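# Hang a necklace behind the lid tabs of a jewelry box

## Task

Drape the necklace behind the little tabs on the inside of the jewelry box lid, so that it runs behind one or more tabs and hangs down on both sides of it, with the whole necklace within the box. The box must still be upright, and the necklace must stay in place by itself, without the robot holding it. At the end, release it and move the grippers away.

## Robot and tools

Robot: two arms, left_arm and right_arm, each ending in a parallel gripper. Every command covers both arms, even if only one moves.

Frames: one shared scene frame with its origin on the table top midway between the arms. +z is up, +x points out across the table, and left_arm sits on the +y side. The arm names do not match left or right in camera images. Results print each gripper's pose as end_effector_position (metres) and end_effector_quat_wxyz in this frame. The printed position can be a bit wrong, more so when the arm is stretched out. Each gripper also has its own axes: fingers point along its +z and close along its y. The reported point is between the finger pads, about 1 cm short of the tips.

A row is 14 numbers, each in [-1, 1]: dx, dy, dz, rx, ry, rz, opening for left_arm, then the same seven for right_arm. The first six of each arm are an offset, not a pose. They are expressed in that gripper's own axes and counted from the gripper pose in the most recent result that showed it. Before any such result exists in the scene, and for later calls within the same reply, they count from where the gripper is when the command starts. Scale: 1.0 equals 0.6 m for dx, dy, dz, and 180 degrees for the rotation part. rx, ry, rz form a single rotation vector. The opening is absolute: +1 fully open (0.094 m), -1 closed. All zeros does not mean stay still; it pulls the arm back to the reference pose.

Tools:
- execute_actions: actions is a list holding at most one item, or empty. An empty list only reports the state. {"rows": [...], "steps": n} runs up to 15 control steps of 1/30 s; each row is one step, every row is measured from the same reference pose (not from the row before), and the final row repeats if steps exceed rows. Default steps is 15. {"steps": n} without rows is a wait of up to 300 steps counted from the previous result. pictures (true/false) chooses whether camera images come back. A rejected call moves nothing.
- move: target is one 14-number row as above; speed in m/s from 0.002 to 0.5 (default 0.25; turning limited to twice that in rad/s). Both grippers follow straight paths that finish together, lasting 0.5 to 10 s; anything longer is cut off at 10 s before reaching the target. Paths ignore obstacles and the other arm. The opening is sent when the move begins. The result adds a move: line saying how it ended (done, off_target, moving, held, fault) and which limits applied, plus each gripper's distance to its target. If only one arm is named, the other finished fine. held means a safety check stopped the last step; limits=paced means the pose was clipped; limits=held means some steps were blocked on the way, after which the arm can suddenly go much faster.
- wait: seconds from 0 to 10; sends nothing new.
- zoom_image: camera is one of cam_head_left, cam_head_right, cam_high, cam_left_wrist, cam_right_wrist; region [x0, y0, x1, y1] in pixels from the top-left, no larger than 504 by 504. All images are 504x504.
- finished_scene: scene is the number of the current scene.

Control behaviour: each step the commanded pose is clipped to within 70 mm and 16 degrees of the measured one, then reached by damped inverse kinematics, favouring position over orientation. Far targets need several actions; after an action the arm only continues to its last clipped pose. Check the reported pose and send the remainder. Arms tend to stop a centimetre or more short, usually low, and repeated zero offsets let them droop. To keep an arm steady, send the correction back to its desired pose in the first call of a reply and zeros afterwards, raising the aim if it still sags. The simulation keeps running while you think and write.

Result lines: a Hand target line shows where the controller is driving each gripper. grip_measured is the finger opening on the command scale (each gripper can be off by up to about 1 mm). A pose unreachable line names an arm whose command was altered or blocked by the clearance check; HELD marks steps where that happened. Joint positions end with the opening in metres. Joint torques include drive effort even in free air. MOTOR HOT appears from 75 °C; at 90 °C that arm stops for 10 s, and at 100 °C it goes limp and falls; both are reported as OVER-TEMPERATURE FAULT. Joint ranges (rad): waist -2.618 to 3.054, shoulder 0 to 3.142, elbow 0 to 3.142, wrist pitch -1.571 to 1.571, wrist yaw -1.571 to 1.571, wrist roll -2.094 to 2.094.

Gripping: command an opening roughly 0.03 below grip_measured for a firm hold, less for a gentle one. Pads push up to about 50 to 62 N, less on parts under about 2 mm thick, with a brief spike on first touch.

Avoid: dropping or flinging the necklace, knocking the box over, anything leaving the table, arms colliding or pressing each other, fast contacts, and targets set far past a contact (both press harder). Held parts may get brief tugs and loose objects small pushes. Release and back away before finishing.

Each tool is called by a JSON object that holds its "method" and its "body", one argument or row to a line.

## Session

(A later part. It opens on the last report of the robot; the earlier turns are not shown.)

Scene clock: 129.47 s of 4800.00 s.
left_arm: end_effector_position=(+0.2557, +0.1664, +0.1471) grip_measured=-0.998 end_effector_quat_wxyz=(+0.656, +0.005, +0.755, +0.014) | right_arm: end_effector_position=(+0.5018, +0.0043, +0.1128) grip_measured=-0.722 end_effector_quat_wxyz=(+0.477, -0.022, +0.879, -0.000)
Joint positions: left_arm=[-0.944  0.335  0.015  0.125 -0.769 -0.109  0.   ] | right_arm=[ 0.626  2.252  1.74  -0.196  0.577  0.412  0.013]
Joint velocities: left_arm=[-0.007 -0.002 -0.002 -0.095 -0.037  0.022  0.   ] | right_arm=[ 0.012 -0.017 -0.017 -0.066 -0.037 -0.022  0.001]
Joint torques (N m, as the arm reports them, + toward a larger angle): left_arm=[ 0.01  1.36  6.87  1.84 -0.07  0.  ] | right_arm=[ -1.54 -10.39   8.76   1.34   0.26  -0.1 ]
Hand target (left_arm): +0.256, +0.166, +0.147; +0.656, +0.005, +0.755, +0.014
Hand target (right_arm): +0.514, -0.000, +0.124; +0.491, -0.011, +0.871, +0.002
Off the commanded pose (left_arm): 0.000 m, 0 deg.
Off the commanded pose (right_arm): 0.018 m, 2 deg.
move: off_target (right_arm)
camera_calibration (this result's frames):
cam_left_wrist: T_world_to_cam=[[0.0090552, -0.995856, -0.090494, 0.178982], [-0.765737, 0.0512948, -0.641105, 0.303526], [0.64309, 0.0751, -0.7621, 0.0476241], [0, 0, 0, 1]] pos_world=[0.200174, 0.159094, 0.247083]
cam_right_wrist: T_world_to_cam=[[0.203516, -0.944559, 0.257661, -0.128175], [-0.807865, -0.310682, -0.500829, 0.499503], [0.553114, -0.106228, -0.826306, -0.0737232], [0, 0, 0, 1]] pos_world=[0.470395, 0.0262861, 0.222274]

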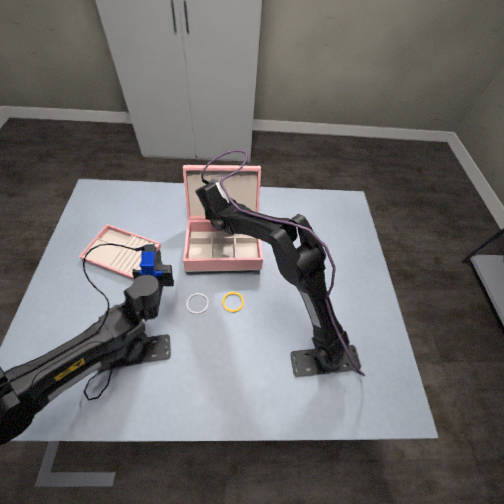

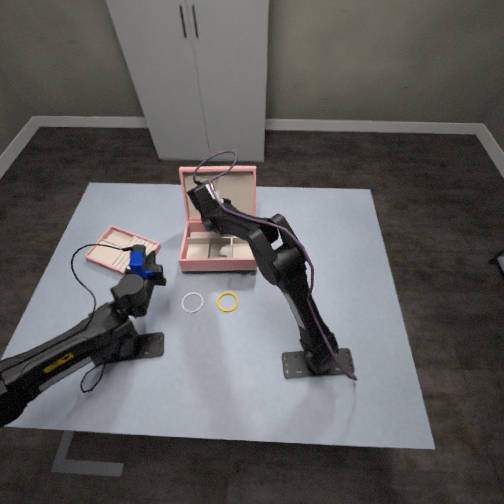

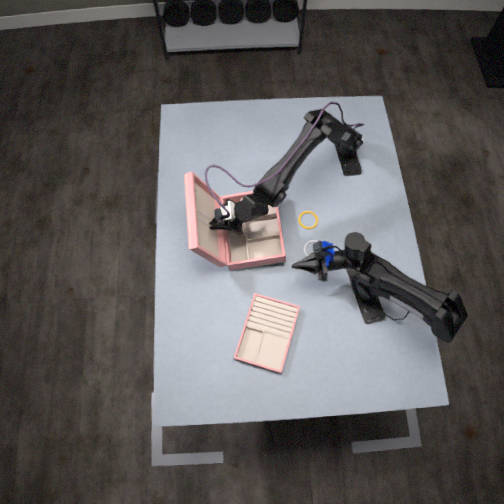

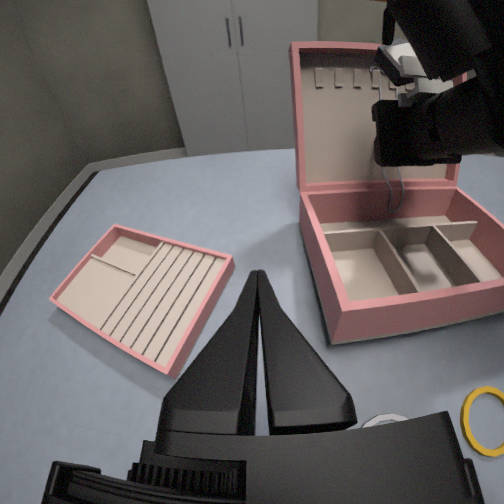

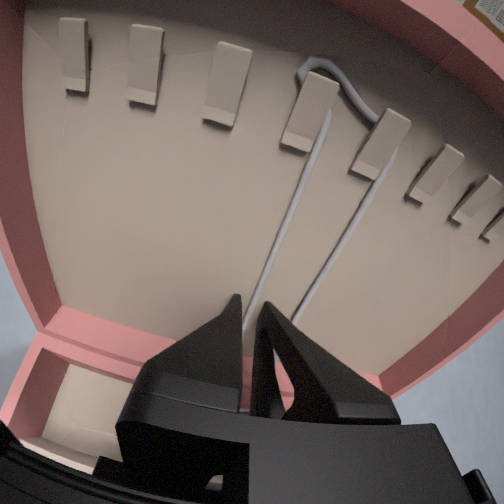

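The box is tipping; the strand is between the fingers. Close, ease back and pull down.

{"method": "execute_actions", "body": {
  "actions": [
    {"rows":[[0,0,0,0,0,0,-1,0,0,0,0,0,0,-1]],"steps":12}
  ],
  "pictures": false
}}

{"method": "move", "body": {
  "target": [0,0,0,0,0,0,-1,0.04,0,-0.005,0,0,0,-1],
  "speed": 0.02
}}

Scene clock: 131.57 s of 4800.00 s.
left_arm: end_effector_position=(+0.2557, +0.1664, +0.1471) grip_measured=-0.998 end_effector_quat_wxyz=(+0.656, +0.005, +0.755, +0.014) | right_arm: end_effector_position=(+0.5017, +0.0045, +0.1128) grip_measured=-0.979 end_effector_quat_wxyz=(+0.477, -0.022, +0.879, -0.000)
Joint positions: left_arm=[-0.944  0.335  0.015  0.125 -0.769 -0.109  0.   ] | right_arm=[ 0.626  2.252  1.74  -0.196  0.576  0.411  0.001]
Joint velocities: left_arm=[-0.012 -0.002 -0.012  0.007  0.007 -0.022 -0.001] | right_arm=[ 0.002  0.007 -0.007 -0.007  0.022  0.051  0.001]
Joint torques (N m, as the arm reports them, + toward a larger angle): left_arm=[ 0.02  1.3   6.8   1.85 -0.07 -0.03] | right_arm=[ -0.01 -11.15   6.49   1.18   0.21   0.  ]
Hand target (left_arm): +0.256, +0.166, +0.147; +0.656, +0.005, +0.755, +0.014
Hand target (right_arm): +0.502, +0.004, +0.113; +0.477, -0.022, +0.879, -0.000
Off the commanded pose (left_arm): 0.000 m, 0 deg.
Off the commanded pose (right_arm): 0.000 m, 0 deg.
Steps of this call (steps 1 to 51: nothing new was sent; steps 52 to 63: all 12 steps of this action). Readings (end_effector_position):
52: left_arm (+0.2557, +0.1664, +0.1471) | right_arm (+0.5017, +0.0044, +0.1128)
53: left_arm (+0.2557, +0.1664, +0.1471) | right_arm (+0.5017, +0.0045, +0.1128)
55: left_arm (+0.2557, +0.1664, +0.1471) | right_arm (+0.5017, +0.0045, +0.1128)
59: left_arm (+0.2557, +0.1664, +0.1471) | right_arm (+0.5017, +0.0045, +0.1128)
63: the state above

Scene clock: 133.27 s of 4800.00 s.
left_arm: end_effector_position=(+0.2557, +0.1664, +0.1471) grip_measured=-0.998 end_effector_quat_wxyz=(+0.656, +0.005, +0.755, +0.014) | right_arm: end_effector_position=(+0.4858, +0.0027, +0.0817) grip_measured=-0.979 end_effector_quat_wxyz=(+0.462, -0.034, +0.886, -0.008)
Joint positions: left_arm=[-0.944  0.335  0.015  0.125 -0.769 -0.109  0.   ] | right_arm=[ 0.642  2.252  1.64  -0.139  0.577  0.417  0.001]
Joint velocities: left_arm=[ 0.002 -0.002 -0.002 -0.037  0.022 -0.081 -0.001] | right_arm=[ 0.007  0.002 -0.012 -0.081  0.037 -0.037  0.   ]
Joint torques (N m, as the arm reports them, + toward a larger angle): left_arm=[ 0.07  1.35  6.88  1.84 -0.07 -0.01] | right_arm=[  0.36 -12.67   5.62   1.35   0.36   0.11]
Hand target (left_arm): +0.256, +0.166, +0.147; +0.656, +0.005, +0.755, +0.014
Hand target (right_arm): +0.486, +0.004, +0.094; +0.476, -0.022, +0.879, -0.000
Off the commanded pose (left_arm): 0.000 m, 0 deg.
Off the commanded pose (right_arm): 0.013 m, 2 deg.
move: off_target (right_arm)
camera_calibration (this result's frames):
cam_left_wrist: T_world_to_cam=[[0.0090552, -0.995856, -0.090494, 0.178982], [-0.765737, 0.0512948, -0.641105, 0.303526], [0.64309, 0.0751, -0.7621, 0.0476241], [0, 0, 0, 1]] pos_world=[0.200174, 0.159094, 0.247083]
cam_right_wrist: T_world_to_cam=[[0.225167, -0.934712, 0.274978, -0.130326], [-0.819089, -0.334433, -0.466099, 0.473146], [0.52763, -0.120281, -0.840915, -0.077173], [0, 0, 0, 1]] pos_world=[0.457613, 0.0271359, 0.191474]

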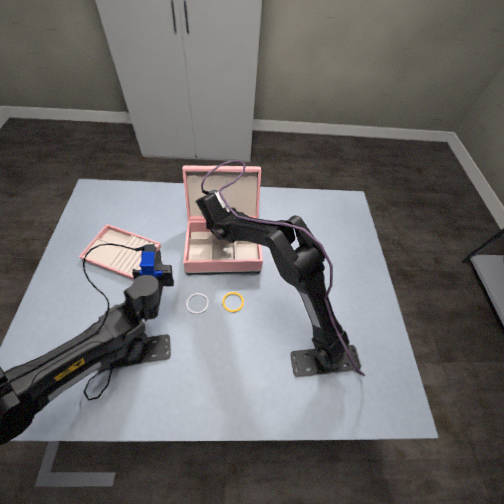

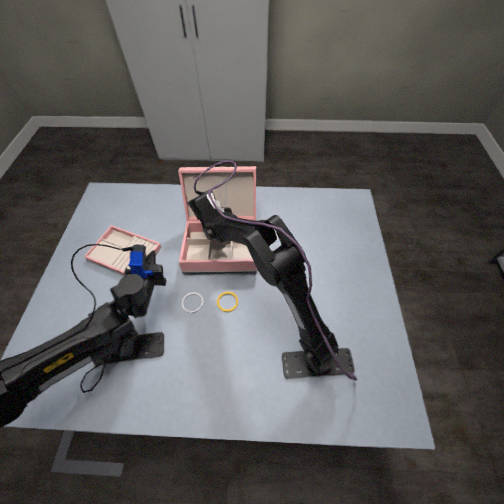

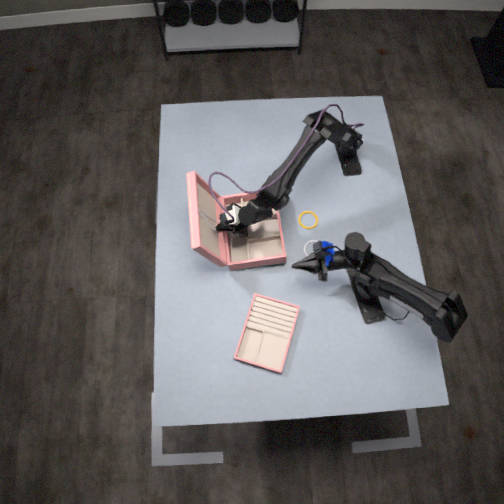

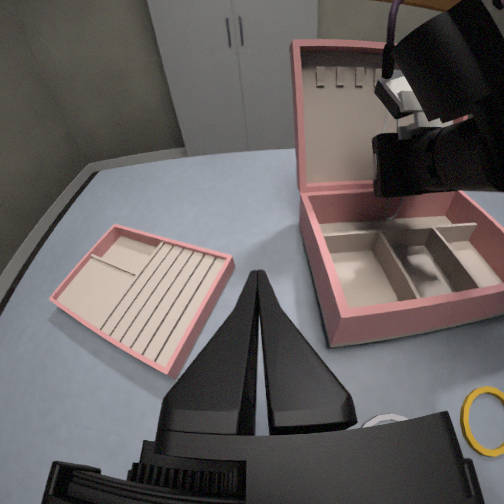

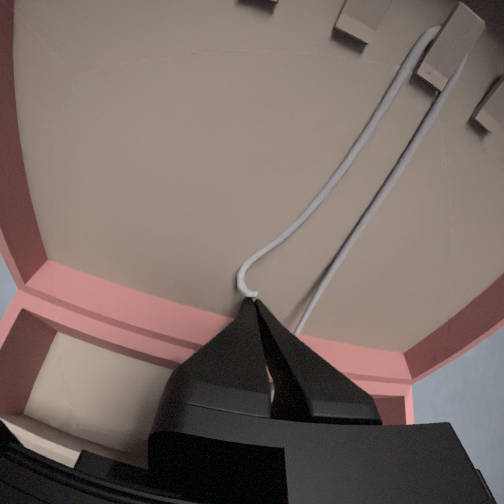

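Seated. Release and retreat slowly (the box is still tilted).

{"method": "execute_actions", "body": {
  "actions": [
    {"rows":[[0,0,0,0,0,0,-1,0,0,0,0,0,0,-0.75]],"steps":10}
  ],
  "pictures": false
}}

{"method": "move", "body": {
  "target": [0,0,0,0,0,0,-1,0,0,-0.08,0,0,0,-0.75],
  "speed": 0.02
}}

{"method": "move", "body": {
  "target": [0,0,0,0,0,0,-1,0,-0.2,-0.25,0,0,0,-0.75]
}}

Scene clock: 135.83 s of 4800.00 s.
left_arm: end_effector_position=(+0.2557, +0.1664, +0.1471) grip_measured=-0.998 end_effector_quat_wxyz=(+0.656, +0.005, +0.755, +0.014) | right_arm: end_effector_position=(+0.4856, +0.0025, +0.0813) grip_measured=-0.752 end_effector_quat_wxyz=(+0.462, -0.034, +0.886, -0.008)
Joint positions: left_arm=[-0.944  0.335  0.015  0.125 -0.769 -0.109  0.   ] | right_arm=[ 0.642  2.252  1.639 -0.141  0.577  0.417  0.012]
Joint velocities: left_arm=[-0.012  0.002 -0.002 -0.007  0.037 -0.11  -0.   ] | right_arm=[-0.022  0.007  0.007  0.007  0.051 -0.037  0.   ]
Joint torques (N m, as the arm reports them, + toward a larger angle): left_arm=[ 0.07  1.35  6.83  1.84 -0.07 -0.02] | right_arm=[ -0.01 -10.99   6.3    1.18   0.22  -0.01]
Hand target (left_arm): +0.256, +0.166, +0.147; +0.656, +0.005, +0.755, +0.014
Hand target (right_arm): +0.486, +0.003, +0.082; +0.462, -0.034, +0.886, -0.008
Off the commanded pose (left_arm): 0.000 m, 0 deg.
Off the commanded pose (right_arm): 0.000 m, 0 deg.
Steps of this call (steps 1 to 67: nothing new was sent; steps 68 to 77: all 10 steps of this action). Readings (end_effector_position):
68: left_arm (+0.2557, +0.1664, +0.1471) | right_arm (+0.4857, +0.0027, +0.0816)
69: left_arm (+0.2557, +0.1664, +0.1471) | right_arm (+0.4857, +0.0027, +0.0815)
71: left_arm (+0.2557, +0.1664, +0.1471) | right_arm (+0.4856, +0.0026, +0.0814)
75: left_arm (+0.2557, +0.1664, +0.1471) | right_arm (+0.4856, +0.0025, +0.0813)
77: the state above

Scene clock: 138.73 s of 4800.00 s.
left_arm: end_effector_position=(+0.2557, +0.1664, +0.1471) grip_measured=-0.998 end_effector_quat_wxyz=(+0.656, +0.005, +0.755, +0.014) | right_arm: end_effector_position=(+0.4519, +0.0030, +0.0955) grip_measured=-0.752 end_effector_quat_wxyz=(+0.454, -0.041, +0.890, -0.008)
Joint positions: left_arm=[-0.944  0.335  0.015  0.125 -0.769 -0.109  0.   ] | right_arm=[ 0.69   2.148  1.544 -0.187  0.597  0.454  0.012]
Joint velocities: left_arm=[-0.012 -0.022  0.017 -0.066  0.022  0.037  0.   ] | right_arm=[ 0.007 -0.012 -0.007 -0.037  0.051 -0.007  0.001]
Joint torques (N m, as the arm reports them, + toward a larger angle): left_arm=[ 0.06  1.31  6.88  1.85 -0.08 -0.01] | right_arm=[  0.91 -12.93   5.75   1.03   0.42   0.07]
Hand target (left_arm): +0.256, +0.166, +0.147; +0.656, +0.005, +0.755, +0.014
Hand target (right_arm): +0.447, +0.002, +0.109; +0.462, -0.034, +0.886, -0.008
Off the commanded pose (left_arm): 0.000 m, 0 deg.
Off the commanded pose (right_arm): 0.015 m, 1 deg.
move: off_target (right_arm)
camera_calibration (this result's frames):
cam_left_wrist: T_world_to_cam=[[0.0090552, -0.995856, -0.090494, 0.178982], [-0.765737, 0.0512948, -0.641105, 0.303526], [0.64309, 0.0751, -0.7621, 0.0476241], [0, 0, 0, 1]] pos_world=[0.200174, 0.159094, 0.247083]
cam_right_wrist: T_world_to_cam=[[0.24076, -0.930251, 0.27689, -0.133518], [-0.823555, -0.346762, -0.448902, 0.45232], [0.513606, -0.119957, -0.849599, -0.0404929], [0, 0, 0, 1]] pos_world=[0.425454, 0.0277851, 0.205614]

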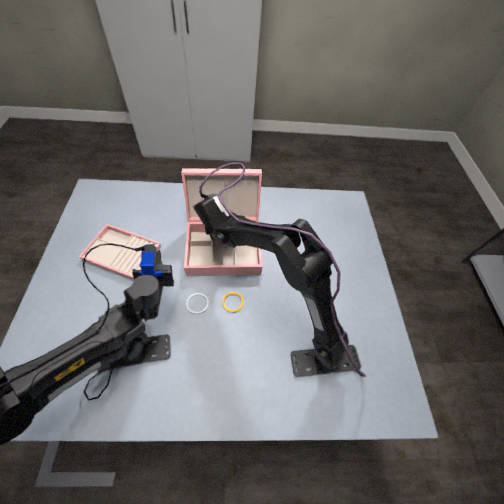

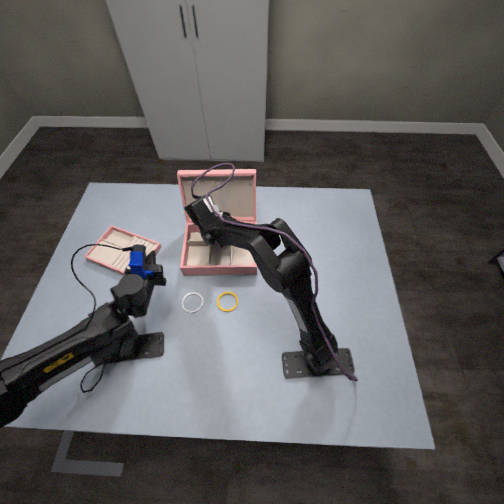

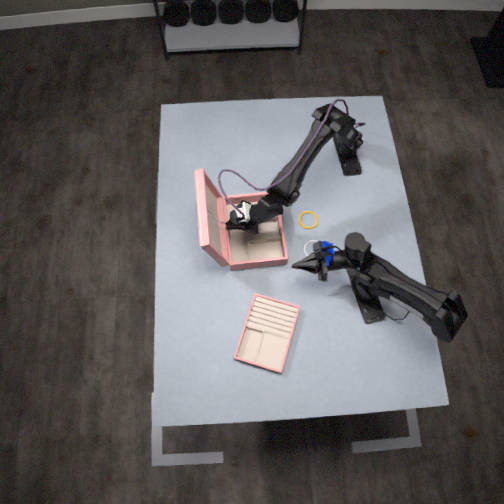

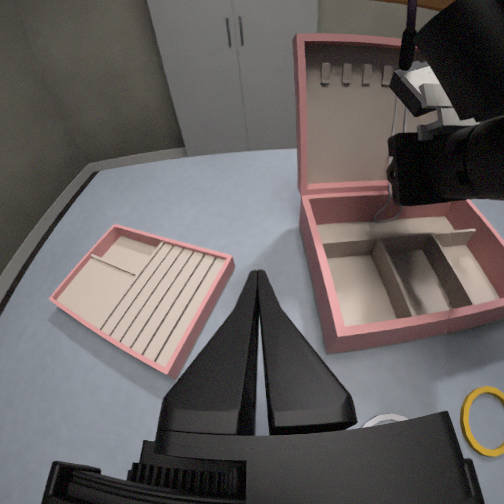

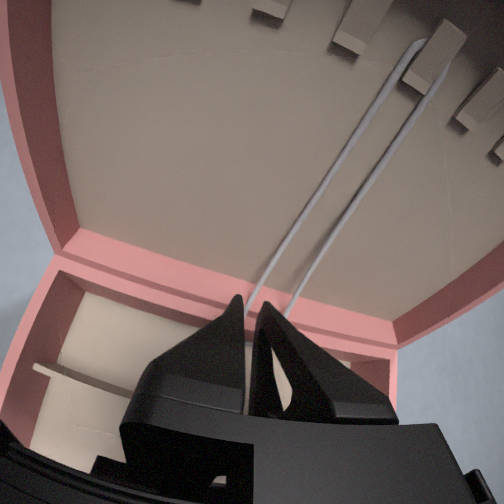

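Scene clock: 140.17 s of 4800.00 s.
left_arm: end_effector_position=(+0.2557, +0.1664, +0.1471) grip_measured=-0.998 end_effector_quat_wxyz=(+0.656, +0.005, +0.755, +0.014) | right_arm: end_effector_position=(+0.3426, -0.1142, +0.1920) grip_measured=-0.752 end_effector_quat_wxyz=(+0.457, -0.039, +0.888, -0.003)
Joint positions: left_arm=[-0.944  0.335  0.015  0.125 -0.769 -0.109  0.   ] | right_arm=[ 0.675  1.448  1.065 -0.389  0.585  0.443  0.012]
Joint velocities: left_arm=[-0.012 -0.002 -0.007 -0.022 -0.051 -0.007 -0.   ] | right_arm=[ 0.002 -0.007 -0.002 -0.051  0.007 -0.066  0.001]
Joint torques (N m, as the arm reports them, + toward a larger angle): left_arm=[ 0.03  1.32  6.88  1.83 -0.07 -0.01] | right_arm=[-0.81 -6.6   5.7   1.03  0.15 -0.08]
Hand target (left_arm): +0.256, +0.166, +0.147; +0.656, +0.005, +0.755, +0.014
Hand target (right_arm): +0.340, -0.121, +0.192; +0.454, -0.041, +0.890, -0.008
Off the commanded pose (left_arm): 0.000 m, 0 deg.
Off the commanded pose (right_arm): 0.008 m, 1 deg.
move: done
camera_calibration (this result's frames):
cam_left_wrist: T_world_to_cam=[[0.0090552, -0.995856, -0.090494, 0.178982], [-0.765737, 0.0512948, -0.641105, 0.303526], [0.64309, 0.0751, -0.7621, 0.0476241], [0, 0, 0, 1]] pos_world=[0.200174, 0.159094, 0.247083]
cam_right_wrist: T_world_to_cam=[[0.239779, -0.932759, 0.269196, -0.241432], [-0.819995, -0.343026, -0.458194, 0.366004], [0.519726, -0.110874, -0.847108, 0.0821103], [0, 0, 0, 1]] pos_world=[0.315337, -0.090545, 0.30225]

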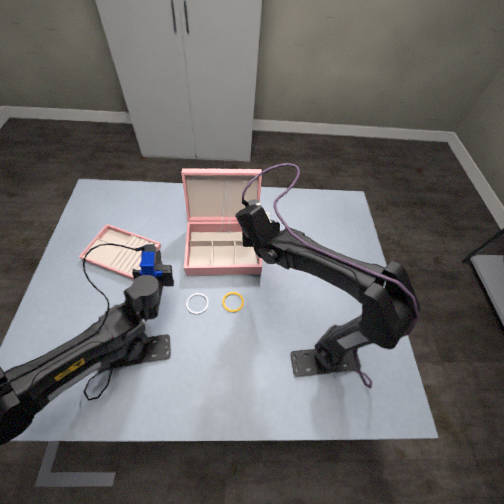

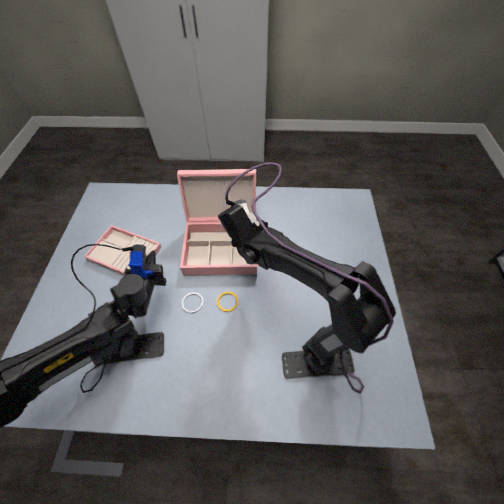

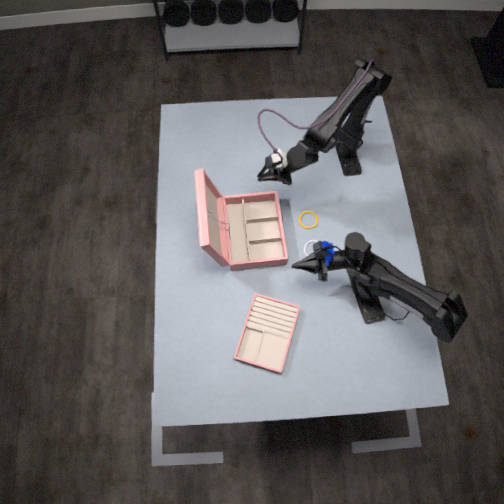

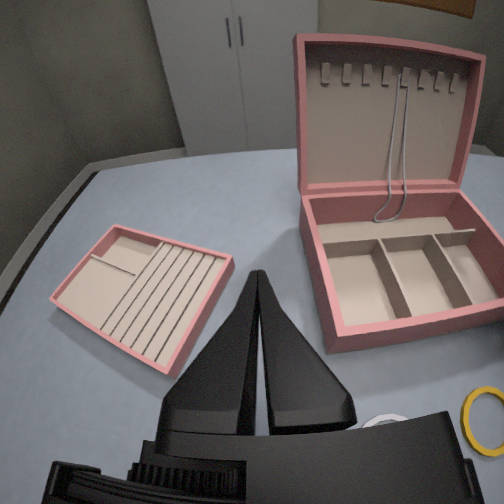

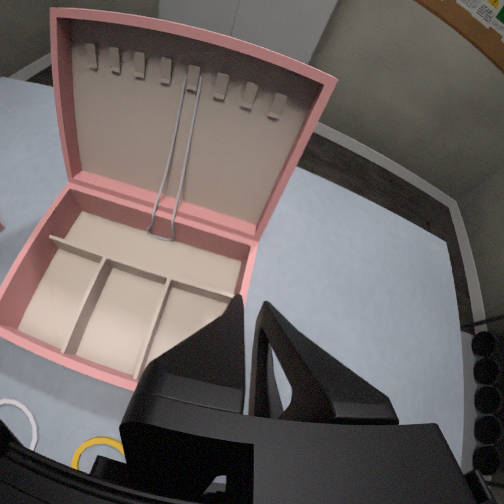

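{"method": "finished_scene", "body": {
  "scene": 1
}}

The scene is finished: the task was done.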